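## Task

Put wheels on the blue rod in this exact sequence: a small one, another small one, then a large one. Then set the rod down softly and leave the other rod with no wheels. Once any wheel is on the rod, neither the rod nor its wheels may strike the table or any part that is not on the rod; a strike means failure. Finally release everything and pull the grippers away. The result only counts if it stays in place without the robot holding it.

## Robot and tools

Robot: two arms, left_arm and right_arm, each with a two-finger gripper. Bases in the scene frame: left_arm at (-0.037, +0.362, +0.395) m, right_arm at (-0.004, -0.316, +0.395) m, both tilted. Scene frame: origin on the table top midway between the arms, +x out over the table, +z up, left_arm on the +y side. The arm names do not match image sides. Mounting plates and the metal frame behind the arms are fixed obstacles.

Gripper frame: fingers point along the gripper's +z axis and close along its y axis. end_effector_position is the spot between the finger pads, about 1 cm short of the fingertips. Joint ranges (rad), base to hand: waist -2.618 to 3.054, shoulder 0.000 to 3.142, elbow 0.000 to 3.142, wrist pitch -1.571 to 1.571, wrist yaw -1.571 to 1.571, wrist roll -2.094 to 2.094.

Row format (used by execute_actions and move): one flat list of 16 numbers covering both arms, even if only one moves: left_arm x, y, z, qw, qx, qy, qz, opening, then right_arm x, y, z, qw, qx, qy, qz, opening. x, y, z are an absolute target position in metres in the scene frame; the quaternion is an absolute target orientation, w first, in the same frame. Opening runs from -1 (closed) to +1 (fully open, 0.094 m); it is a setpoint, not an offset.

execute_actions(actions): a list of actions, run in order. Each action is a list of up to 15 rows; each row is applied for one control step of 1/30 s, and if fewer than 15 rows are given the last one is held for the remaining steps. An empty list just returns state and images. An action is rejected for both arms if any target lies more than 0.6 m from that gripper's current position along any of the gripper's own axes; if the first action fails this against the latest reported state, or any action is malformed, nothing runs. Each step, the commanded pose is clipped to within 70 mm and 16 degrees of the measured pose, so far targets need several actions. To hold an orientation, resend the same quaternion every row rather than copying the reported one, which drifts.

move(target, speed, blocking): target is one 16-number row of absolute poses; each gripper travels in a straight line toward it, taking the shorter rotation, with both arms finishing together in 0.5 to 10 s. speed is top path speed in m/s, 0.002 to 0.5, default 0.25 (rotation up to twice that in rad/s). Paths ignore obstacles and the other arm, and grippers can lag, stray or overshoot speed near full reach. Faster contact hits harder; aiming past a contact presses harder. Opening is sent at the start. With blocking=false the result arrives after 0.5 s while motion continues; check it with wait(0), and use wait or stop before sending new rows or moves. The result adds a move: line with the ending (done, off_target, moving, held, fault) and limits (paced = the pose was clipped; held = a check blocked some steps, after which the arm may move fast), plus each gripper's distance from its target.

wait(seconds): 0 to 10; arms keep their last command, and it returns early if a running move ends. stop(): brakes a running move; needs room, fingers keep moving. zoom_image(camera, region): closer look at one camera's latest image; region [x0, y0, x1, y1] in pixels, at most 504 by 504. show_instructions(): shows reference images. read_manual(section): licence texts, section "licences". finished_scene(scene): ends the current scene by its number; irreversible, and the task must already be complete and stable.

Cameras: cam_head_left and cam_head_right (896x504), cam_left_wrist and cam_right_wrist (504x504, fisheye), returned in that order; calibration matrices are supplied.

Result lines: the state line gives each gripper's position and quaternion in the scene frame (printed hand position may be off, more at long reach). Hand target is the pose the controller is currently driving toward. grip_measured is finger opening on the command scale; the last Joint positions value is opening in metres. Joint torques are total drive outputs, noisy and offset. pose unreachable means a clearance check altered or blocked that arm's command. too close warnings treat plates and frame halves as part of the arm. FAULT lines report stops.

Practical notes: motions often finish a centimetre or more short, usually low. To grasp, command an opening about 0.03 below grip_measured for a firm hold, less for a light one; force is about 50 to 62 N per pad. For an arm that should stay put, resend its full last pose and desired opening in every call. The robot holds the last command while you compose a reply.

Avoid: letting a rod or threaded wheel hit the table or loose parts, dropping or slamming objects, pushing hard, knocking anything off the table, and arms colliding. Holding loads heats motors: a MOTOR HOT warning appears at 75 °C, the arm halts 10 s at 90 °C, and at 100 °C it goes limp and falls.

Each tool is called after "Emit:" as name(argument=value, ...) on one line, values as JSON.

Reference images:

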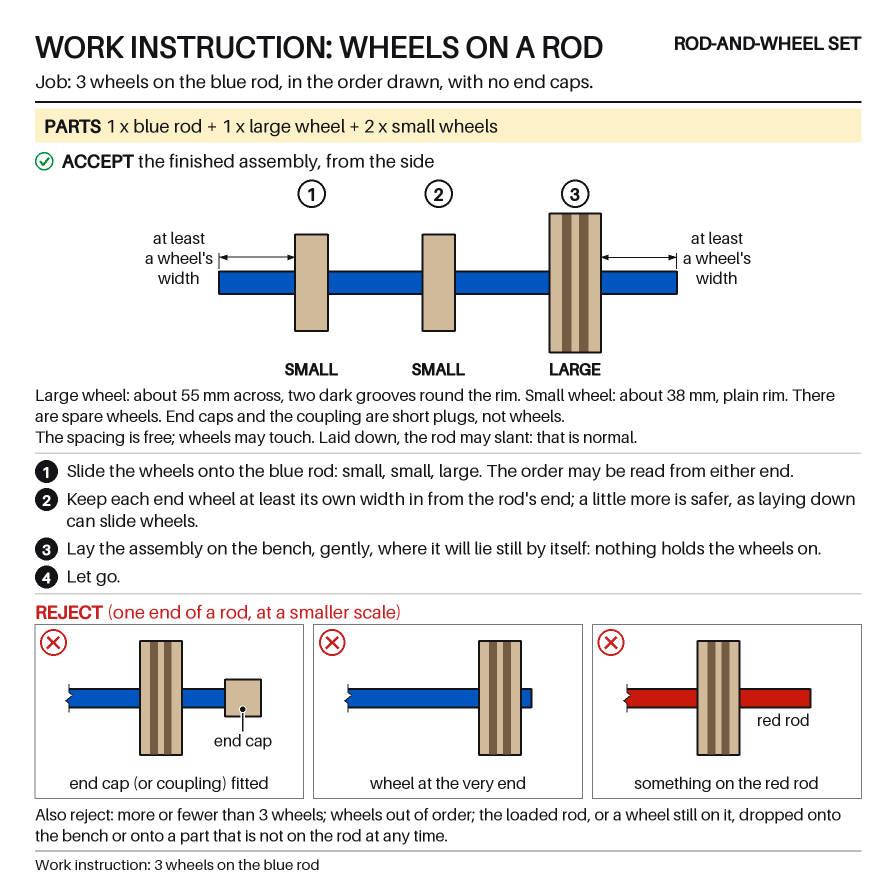

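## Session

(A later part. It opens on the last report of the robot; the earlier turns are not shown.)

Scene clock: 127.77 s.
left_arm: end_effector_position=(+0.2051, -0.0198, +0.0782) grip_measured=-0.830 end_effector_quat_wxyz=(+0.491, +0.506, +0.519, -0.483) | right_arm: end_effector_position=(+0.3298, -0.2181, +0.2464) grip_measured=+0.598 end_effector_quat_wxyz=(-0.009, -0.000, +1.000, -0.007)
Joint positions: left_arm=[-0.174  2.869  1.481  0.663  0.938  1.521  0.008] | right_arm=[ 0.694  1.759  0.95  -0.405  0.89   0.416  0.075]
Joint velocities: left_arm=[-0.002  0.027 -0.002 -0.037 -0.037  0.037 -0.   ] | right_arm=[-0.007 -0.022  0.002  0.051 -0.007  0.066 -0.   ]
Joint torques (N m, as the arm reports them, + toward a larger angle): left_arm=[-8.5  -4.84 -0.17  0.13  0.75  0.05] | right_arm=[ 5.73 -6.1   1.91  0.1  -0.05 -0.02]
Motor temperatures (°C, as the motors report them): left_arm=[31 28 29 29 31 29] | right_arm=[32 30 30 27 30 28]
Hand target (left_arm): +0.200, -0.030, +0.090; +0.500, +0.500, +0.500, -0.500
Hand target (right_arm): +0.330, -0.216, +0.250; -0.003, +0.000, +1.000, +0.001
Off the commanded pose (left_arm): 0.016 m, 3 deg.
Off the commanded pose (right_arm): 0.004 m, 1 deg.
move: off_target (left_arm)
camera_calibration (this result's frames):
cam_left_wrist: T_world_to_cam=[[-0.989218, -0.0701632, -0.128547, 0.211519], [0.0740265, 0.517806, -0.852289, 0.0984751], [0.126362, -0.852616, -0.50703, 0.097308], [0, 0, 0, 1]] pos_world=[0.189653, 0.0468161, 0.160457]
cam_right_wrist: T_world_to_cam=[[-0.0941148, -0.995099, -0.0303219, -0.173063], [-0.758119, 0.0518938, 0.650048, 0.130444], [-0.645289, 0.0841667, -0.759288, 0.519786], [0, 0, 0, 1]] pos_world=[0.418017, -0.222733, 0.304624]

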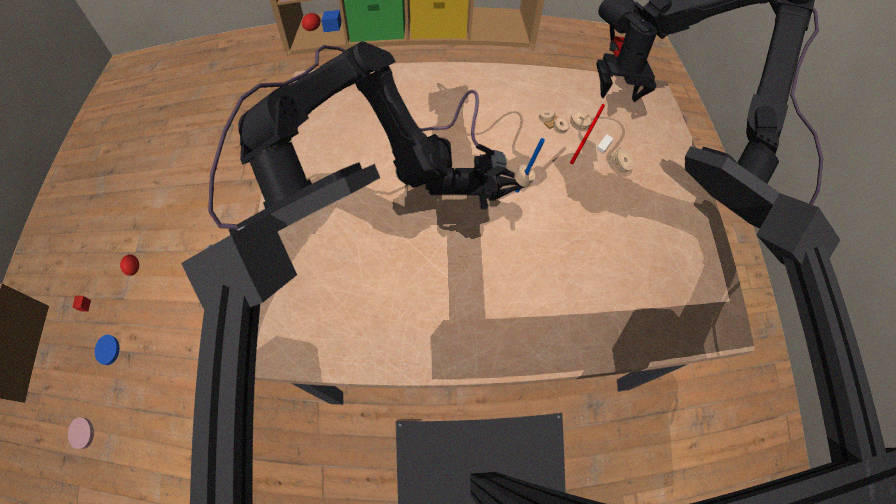

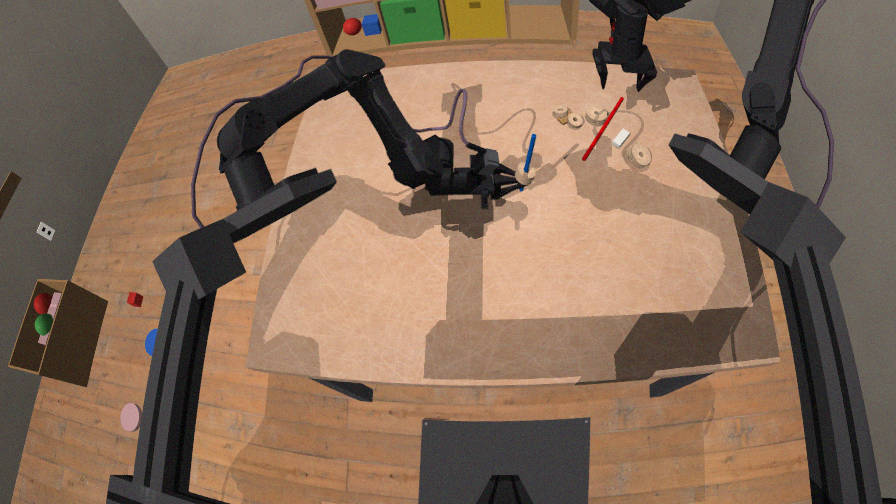

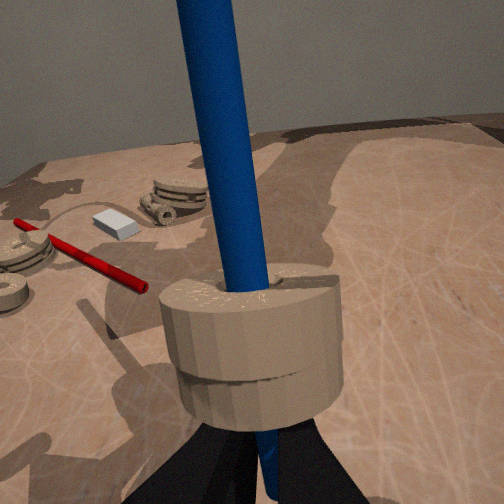

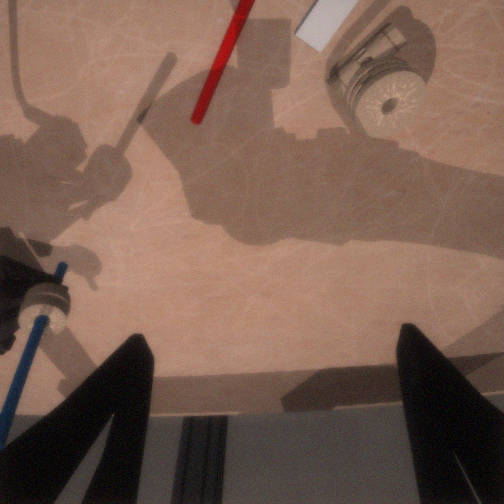

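Emit:
move(target=[0.2,-0.03,0.09,0.5,0.5,0.5,-0.5,-0.88,0.42,-0.19,0.13,0,0,1,0,0.6], speed=0.2)

Scene clock: 129.30 s.
left_arm: end_effector_position=(+0.2051, -0.0197, +0.0780) grip_measured=-0.830 end_effector_quat_wxyz=(+0.491, +0.506, +0.519, -0.483) | right_arm: end_effector_position=(+0.4103, -0.1956, +0.1285) grip_measured=+0.598 end_effector_quat_wxyz=(-0.013, -0.001, +1.000, -0.008)
Joint positions: left_arm=[-0.173  2.869  1.481  0.663  0.937  1.521  0.008] | right_arm=[ 0.461  2.165  1.375 -0.202  0.783  0.111  0.075]
Joint velocities: left_arm=[-0.007  0.002  0.002  0.022  0.066 -0.037 -0.   ] | right_arm=[-0.002  0.002 -0.002  0.007 -0.081  0.007 -0.   ]
Joint torques (N m, as the arm reports them, + toward a larger angle): left_arm=[-8.55 -4.85 -0.19  0.13  0.69  0.03] | right_arm=[ 7.42 -6.83  4.27  0.06 -0.08 -0.02]
Motor temperatures (°C, as the motors report them): left_arm=[31 28 29 29 31 29] | right_arm=[32 30 30 27 30 28]
Hand target (left_arm): +0.200, -0.029, +0.090; +0.500, +0.500, +0.500, -0.500
Hand target (right_arm): +0.420, -0.188, +0.131; -0.001, +0.000, +1.000, +0.001
Off the commanded pose (left_arm): 0.017 m, 3 deg.
Off the commanded pose (right_arm): 0.011 m, 2 deg.
move: off_target (left_arm, right_arm)
camera_calibration (this result's frames):
cam_left_wrist: T_world_to_cam=[[-0.989221, -0.0703174, -0.128444, 0.211534], [0.0737731, 0.518382, -0.851961, 0.0982586], [0.126491, -0.852253, -0.507607, 0.0973462], [0, 0, 0, 1]] pos_world=[0.189692, 0.0469027, 0.160296]
cam_right_wrist: T_world_to_cam=[[-0.0919627, -0.995375, -0.027785, -0.147949], [-0.753245, 0.0512879, 0.655737, 0.264063], [-0.651279, 0.0812323, -0.754478, 0.481516], [0, 0, 0, 1]] pos_world=[0.4989, -0.199922, 0.186026]

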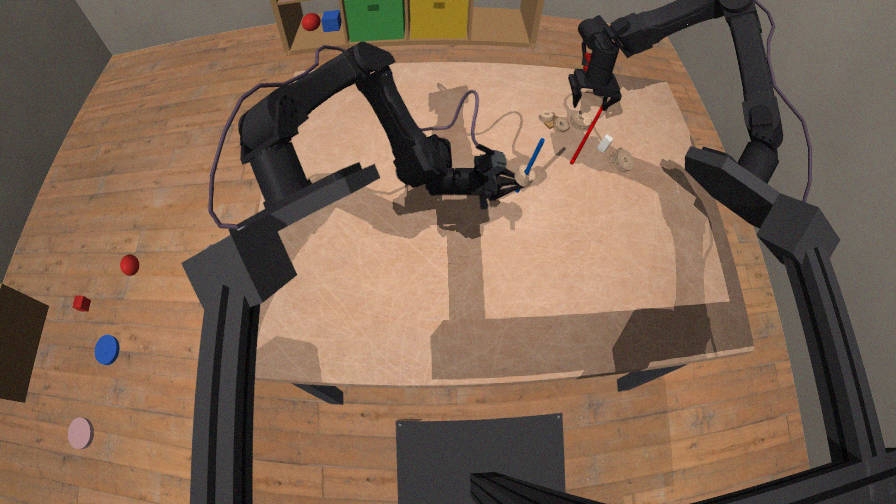

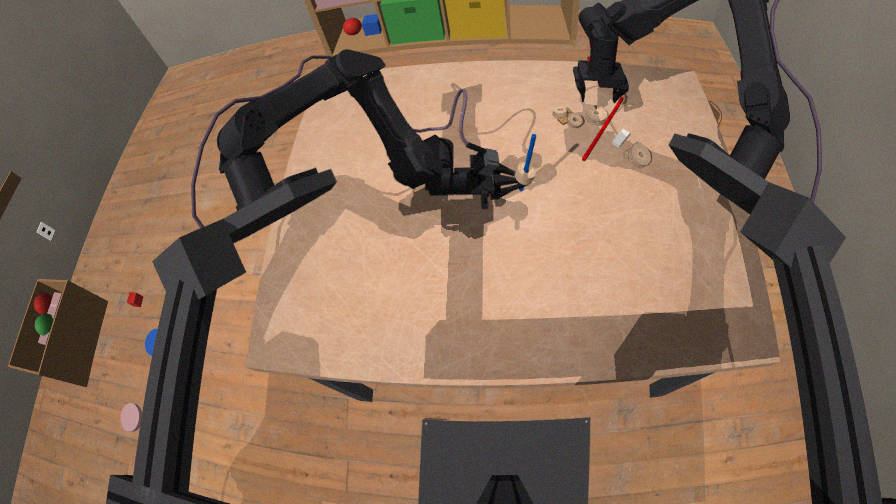

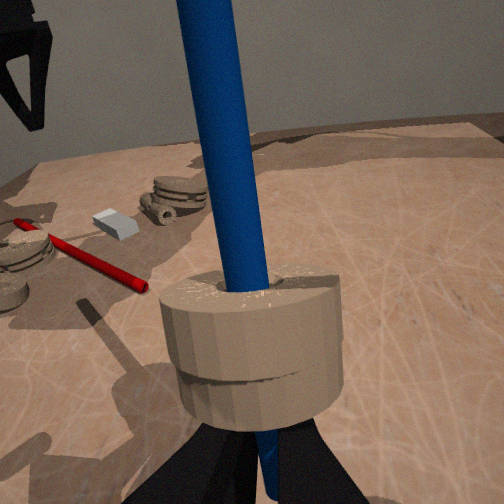

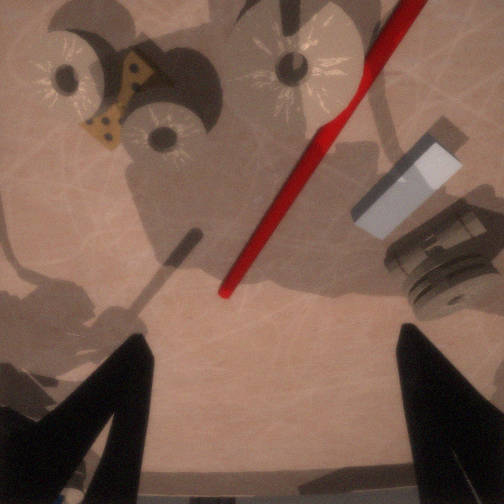

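Emit:
move(target=[0.2,-0.03,0.09,0.5,0.5,0.5,-0.5,-0.88,0.455,-0.207,0.07,0,-0.492,0.87,0,0.5], speed=0.15)

Scene clock: 133.60 s.
left_arm: end_effector_position=(+0.2052, -0.0194, +0.0778) grip_measured=-0.830 end_effector_quat_wxyz=(+0.491, +0.506, +0.519, -0.483) | right_arm: end_effector_position=(+0.4489, -0.2127, +0.0703) grip_measured=+0.502 end_effector_quat_wxyz=(-0.012, -0.492, +0.871, -0.004)
Joint positions: left_arm=[-0.172  2.869  1.481  0.663  0.938  1.521  0.008] | right_arm=[ 0.343  2.32   1.615 -0.189  0.716 -1.051  0.071]
Joint velocities: left_arm=[ 0.007 -0.002  0.002 -0.007 -0.022 -0.037  0.   ] | right_arm=[-0.002 -0.007 -0.007 -0.051  0.051 -0.007 -0.001]
Joint torques (N m, as the arm reports them, + toward a larger angle): left_arm=[-8.64 -4.85 -0.19  0.13  0.75  0.05] | right_arm=[ 7.12 -7.6   4.44  0.04 -0.15  0.  ]
Motor temperatures (°C, as the motors report them): left_arm=[31 28 29 29 31 29] | right_arm=[32 30 30 27 30 28]
Hand target (left_arm): +0.200, -0.029, +0.090; +0.500, +0.500, +0.500, -0.500
Hand target (right_arm): +0.455, -0.205, +0.070; -0.000, -0.492, +0.870, +0.000
Off the commanded pose (left_arm): 0.017 m, 3 deg.
Off the commanded pose (right_arm): 0.008 m, 1 deg.
move: off_target (left_arm)
camera_calibration (this result's frames):
cam_left_wrist: T_world_to_cam=[[-0.989226, -0.070722, -0.128177, 0.211575], [0.0733104, 0.518555, -0.851896, 0.0980228], [0.126715, -0.852115, -0.507783, 0.0974369], [0, 0, 0, 1]] pos_world=[0.189763, 0.0471603, 0.160101]
cam_right_wrist: T_world_to_cam=[[0.802203, -0.595, -0.0494562, -0.477744], [-0.423271, -0.625176, 0.655741, 0.0401543], [-0.421084, -0.505104, -0.753364, 0.236024], [0, 0, 0, 1]] pos_world=[0.49963, -0.139937, 0.127854]

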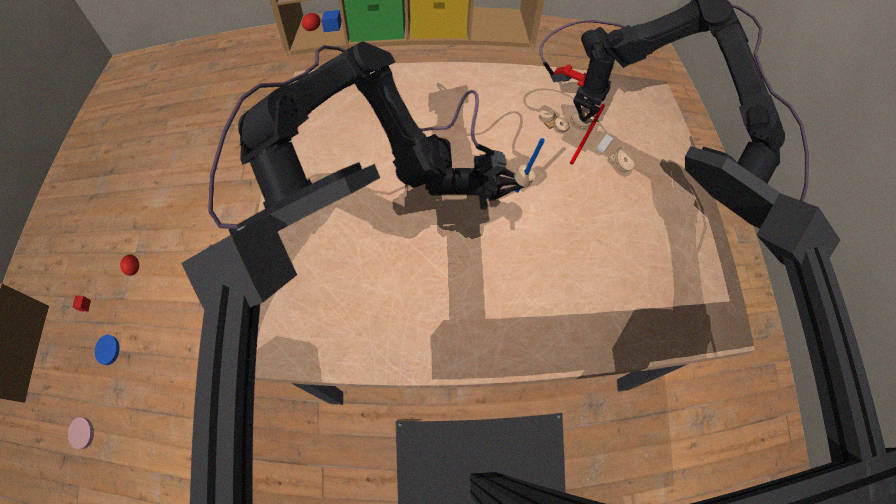

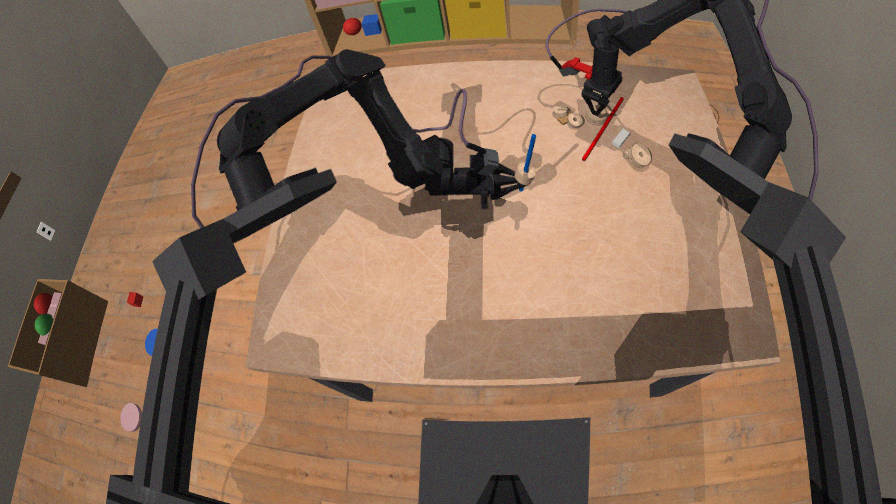

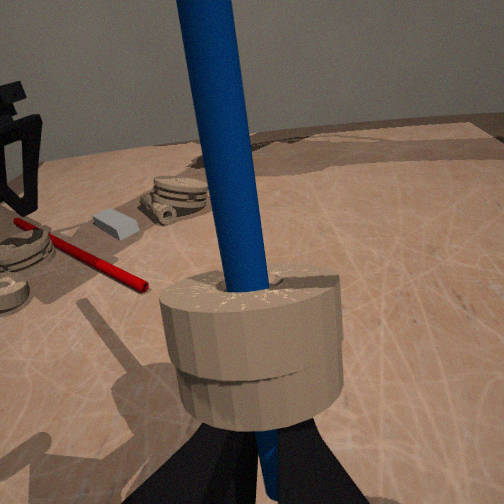

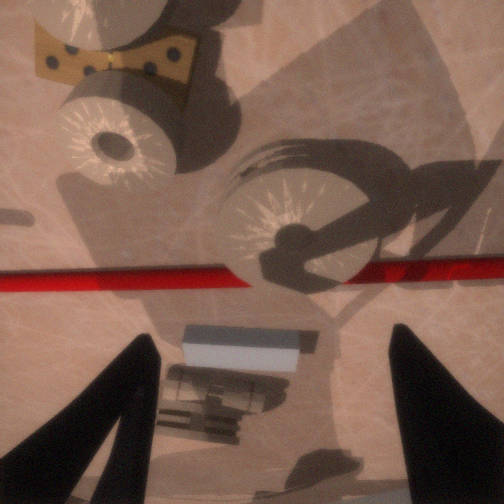

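Emit:
move(target=[0.2,-0.03,0.09,0.5,0.5,0.5,-0.5,-0.88,0.462,-0.209,0.04,0,-0.492,0.87,0,0.5], speed=0.06)

Scene clock: 134.80 s.
left_arm: end_effector_position=(+0.2051, -0.0197, +0.0780) grip_measured=-0.830 end_effector_quat_wxyz=(+0.491, +0.506, +0.519, -0.483) | right_arm: end_effector_position=(+0.4541, -0.2160, +0.0397) grip_measured=+0.502 end_effector_quat_wxyz=(-0.014, -0.493, +0.870, -0.003)
Joint positions: left_arm=[-0.173  2.869  1.481  0.663  0.937  1.521  0.008] | right_arm=[ 0.299  2.408  1.718 -0.18   0.689 -1.096  0.071]
Joint velocities: left_arm=[ 0.002  0.007  0.002  0.037  0.007 -0.037  0.   ] | right_arm=[ 0.002  0.012  0.012 -0.051  0.037 -0.007  0.   ]
Joint torques (N m, as the arm reports them, + toward a larger angle): left_arm=[-8.69 -4.84 -0.18  0.13  0.73  0.04] | right_arm=[ 7.32 -7.75  4.18  0.05 -0.15  0.03]
Motor temperatures (°C, as the motors report them): left_arm=[31 28 29 29 31 29] | right_arm=[32 30 30 27 30 28]
Hand target (left_arm): +0.200, -0.030, +0.090; +0.500, +0.500, +0.500, -0.500
Hand target (right_arm): +0.462, -0.209, +0.040; +0.000, -0.492, +0.871, -0.000
Off the commanded pose (left_arm): 0.017 m, 3 deg.
Off the commanded pose (right_arm): 0.011 m, 2 deg.
move: off_target (left_arm, right_arm)
camera_calibration (this result's frames):
cam_left_wrist: T_world_to_cam=[[-0.989221, -0.0703174, -0.128444, 0.211534], [0.0737731, 0.518382, -0.851961, 0.0982586], [0.126491, -0.852253, -0.507607, 0.0973462], [0, 0, 0, 1]] pos_world=[0.189692, 0.0469027, 0.160296]
cam_right_wrist: T_world_to_cam=[[0.804372, -0.591753, -0.0530519, -0.485512], [-0.417279, -0.62625, 0.658551, 0.057312], [-0.422923, -0.507582, -0.750664, 0.213764], [0, 0, 0, 1]] pos_world=[0.504853, -0.142908, 0.0969649]

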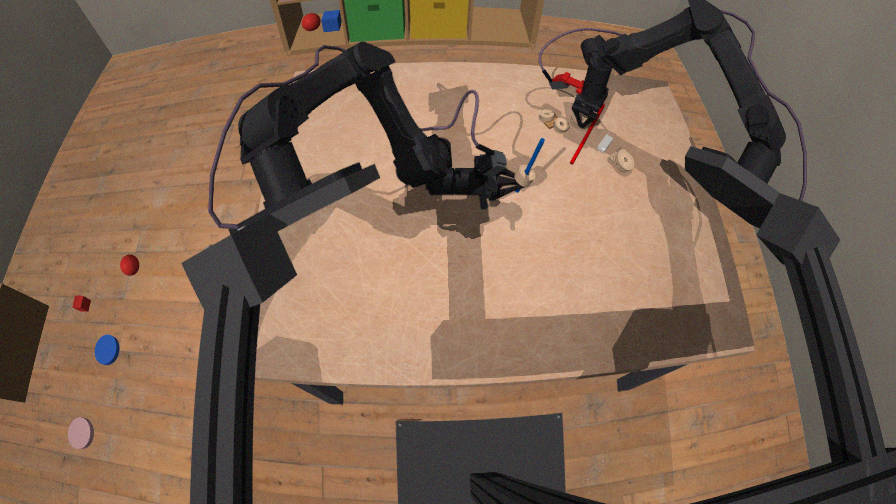

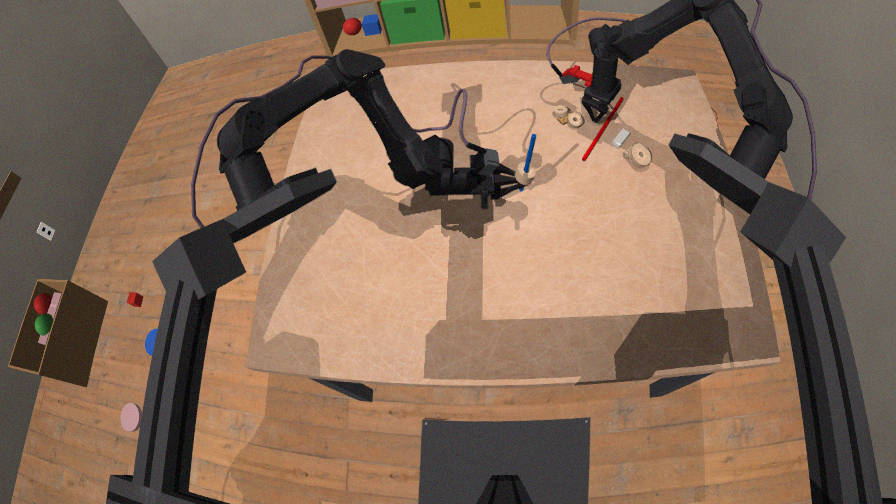

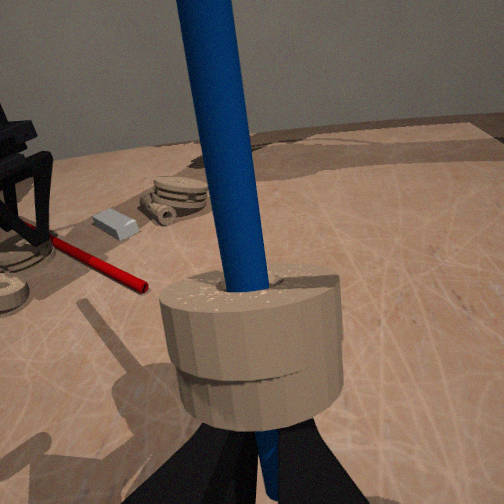

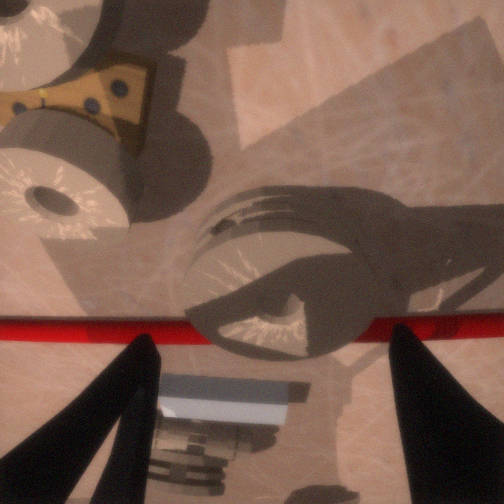

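Emit:
move(target=[0.2,-0.03,0.09,0.5,0.5,0.5,-0.5,-0.88,0.463,-0.210,0.013,0,-0.492,0.87,0,0.5], speed=0.04)

Emit:
move(target=[0.2,-0.03,0.09,0.5,0.5,0.5,-0.5,-0.88,0.463,-0.210,0.013,0,-0.492,0.87,0,0.12], speed=0.04)

Scene clock: 135.93 s.
left_arm: end_effector_position=(+0.2055, -0.0184, +0.0767) grip_measured=-0.830 end_effector_quat_wxyz=(+0.490, +0.506, +0.521, -0.482) | right_arm: end_effector_position=(+0.4555, -0.2162, +0.0143) grip_measured=+0.502 end_effector_quat_wxyz=(-0.013, -0.494, +0.870, -0.002)
Joint positions: left_arm=[-0.17   2.869  1.481  0.663  0.937  1.521  0.008] | right_arm=[ 0.267  2.484  1.796 -0.162  0.666 -1.129  0.071]
Joint velocities: left_arm=[-0.012 -0.022 -0.017  0.051 -0.037  0.066 -0.   ] | right_arm=[-0.012  0.002 -0.002  0.022  0.007 -0.081 -0.   ]
Joint torques (N m, as the arm reports them, + toward a larger angle): left_arm=[-8.82 -4.81 -0.19  0.13  0.73  0.04] | right_arm=[ 7.2  -7.76  4.51  0.08 -0.17 -0.03]
Motor temperatures (°C, as the motors report them): left_arm=[31 28 29 29 31 29] | right_arm=[32 30 30 27 30 28]
Hand target (left_arm): +0.200, -0.029, +0.090; +0.500, +0.500, +0.500, -0.500
Hand target (right_arm): +0.463, -0.210, +0.013; +0.000, -0.492, +0.870, +0.000
Off the commanded pose (left_arm): 0.019 m, 3 deg.
Off the commanded pose (right_arm): 0.010 m, 2 deg.
move: off_target (left_arm)
camera_calibration (this result's frames):
cam_left_wrist: T_world_to_cam=[[-0.989243, -0.0719632, -0.127356, 0.211701], [0.0716079, 0.520948, -0.85058, 0.0968355], [0.127556, -0.85055, -0.510191, 0.0977254], [0, 0, 0, 1]] pos_world=[0.190024, 0.0479087, 0.159186]
cam_right_wrist: T_world_to_cam=[[0.804983, -0.590888, -0.0534184, -0.488129], [-0.41732, -0.627916, 0.656936, 0.0741722], [-0.421718, -0.50653, -0.752052, 0.194827], [0, 0, 0, 1]] pos_world=[0.506051, -0.14317, 0.0717189]

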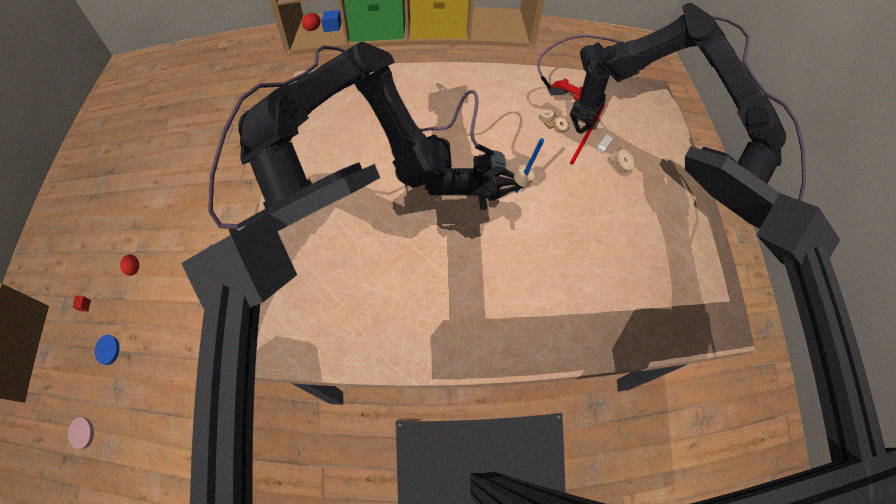

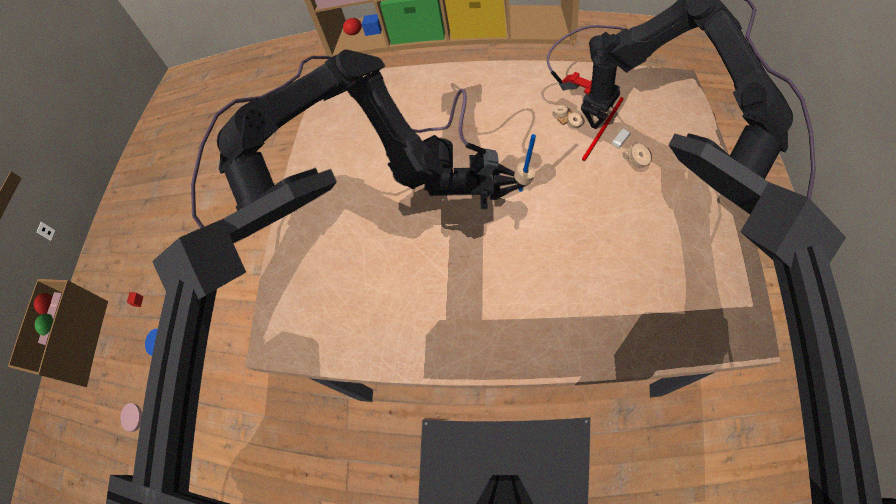

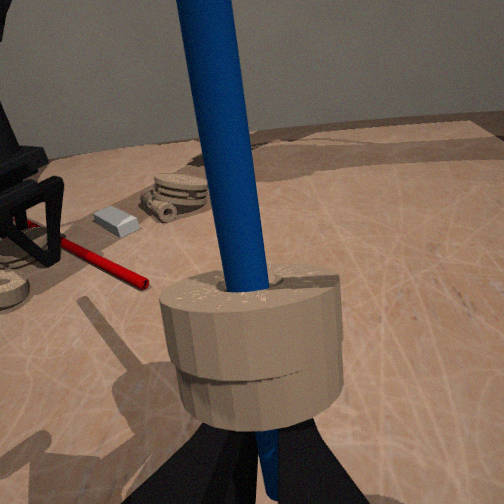

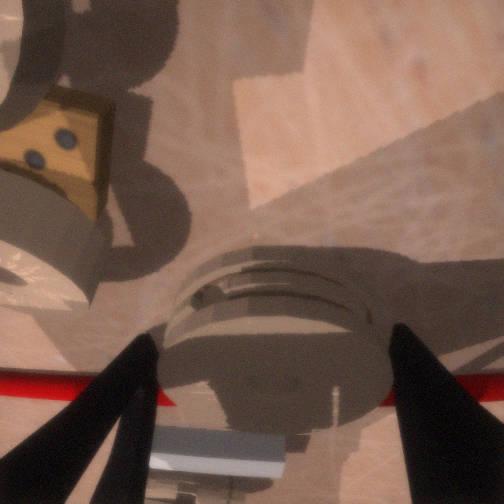

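Scene clock: 137.03 s.
left_arm: end_effector_position=(+0.2051, -0.0200, +0.0783) grip_measured=-0.830 end_effector_quat_wxyz=(+0.491, +0.506, +0.519, -0.483) | right_arm: end_effector_position=(+0.4554, -0.2166, +0.0141) grip_measured=+0.177 end_effector_quat_wxyz=(-0.014, -0.494, +0.869, -0.002)
Joint positions: left_arm=[-0.174  2.869  1.481  0.663  0.937  1.521  0.008] | right_arm=[ 0.266  2.484  1.796 -0.161  0.666 -1.13   0.055]
Joint velocities: left_arm=[-0.017  0.012 -0.007  0.022  0.066  0.022  0.   ] | right_arm=[ 0.002 -0.017 -0.007 -0.037  0.022 -0.125  0.   ]
Joint torques (N m, as the arm reports them, + toward a larger angle): left_arm=[-8.5  -4.84 -0.11  0.14  0.75  0.05] | right_arm=[ 7.32 -7.47  4.55  0.07 -0.17 -0.02]
Motor temperatures (°C, as the motors report them): left_arm=[31 28 29 29 31 29] | right_arm=[32 30 30 27 30 28]
Hand target (left_arm): +0.200, -0.030, +0.090; +0.500, +0.500, +0.500, -0.500
Hand target (right_arm): +0.463, -0.210, +0.013; +0.000, -0.492, +0.870, -0.000
Off the commanded pose (left_arm): 0.016 m, 3 deg.
Off the commanded pose (right_arm): 0.010 m, 2 deg.
move: off_target (left_arm)
camera_calibration (this result's frames):
cam_left_wrist: T_world_to_cam=[[-0.989215, -0.0699449, -0.128691, 0.211497], [0.0742505, 0.517883, -0.852223, 0.0985601], [0.126255, -0.852587, -0.507104, 0.0972602], [0, 0, 0, 1]] pos_world=[0.189618, 0.0466734, 0.160534]
cam_right_wrist: T_world_to_cam=[[0.805253, -0.590538, -0.05322, -0.488405], [-0.416955, -0.627792, 0.657287, 0.0739207], [-0.421564, -0.507092, -0.751759, 0.194248], [0, 0, 0, 1]] pos_world=[0.505999, -0.143513, 0.0714477]

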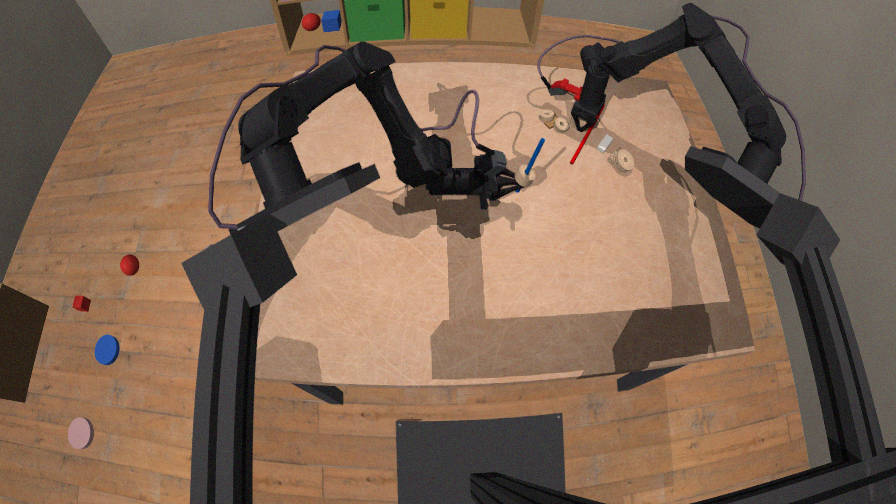

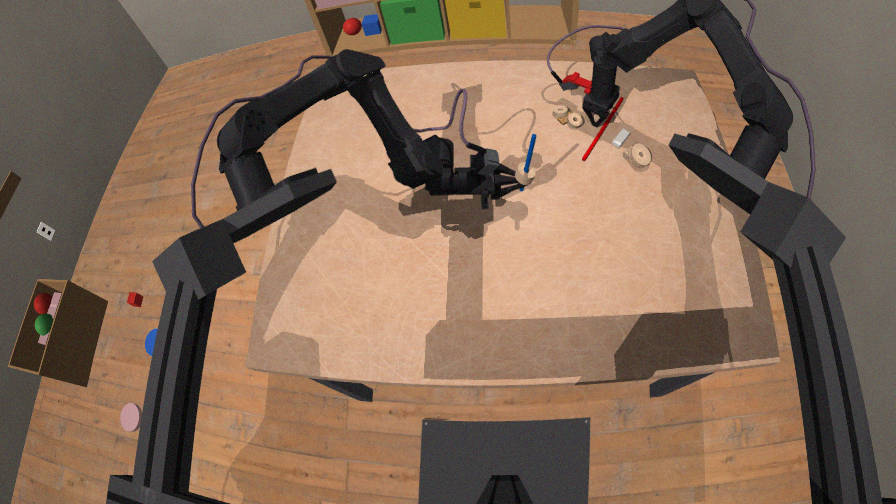

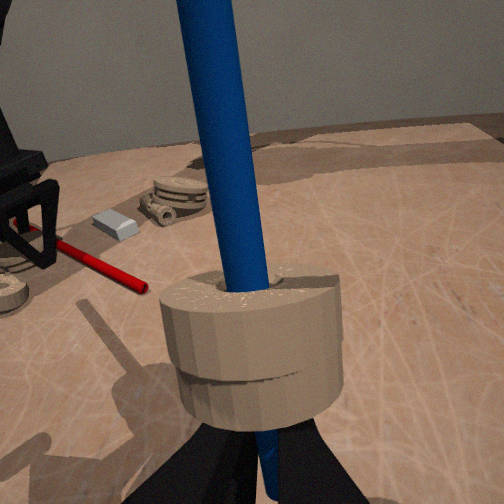

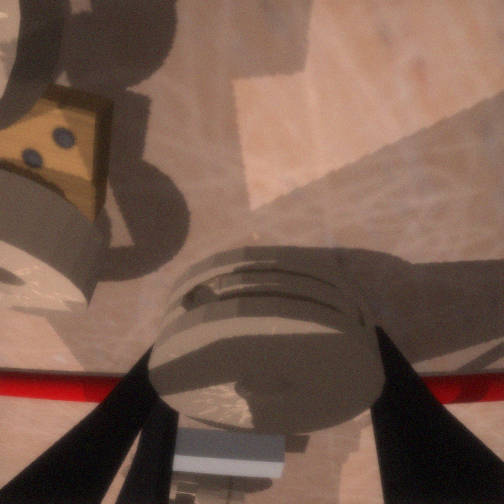

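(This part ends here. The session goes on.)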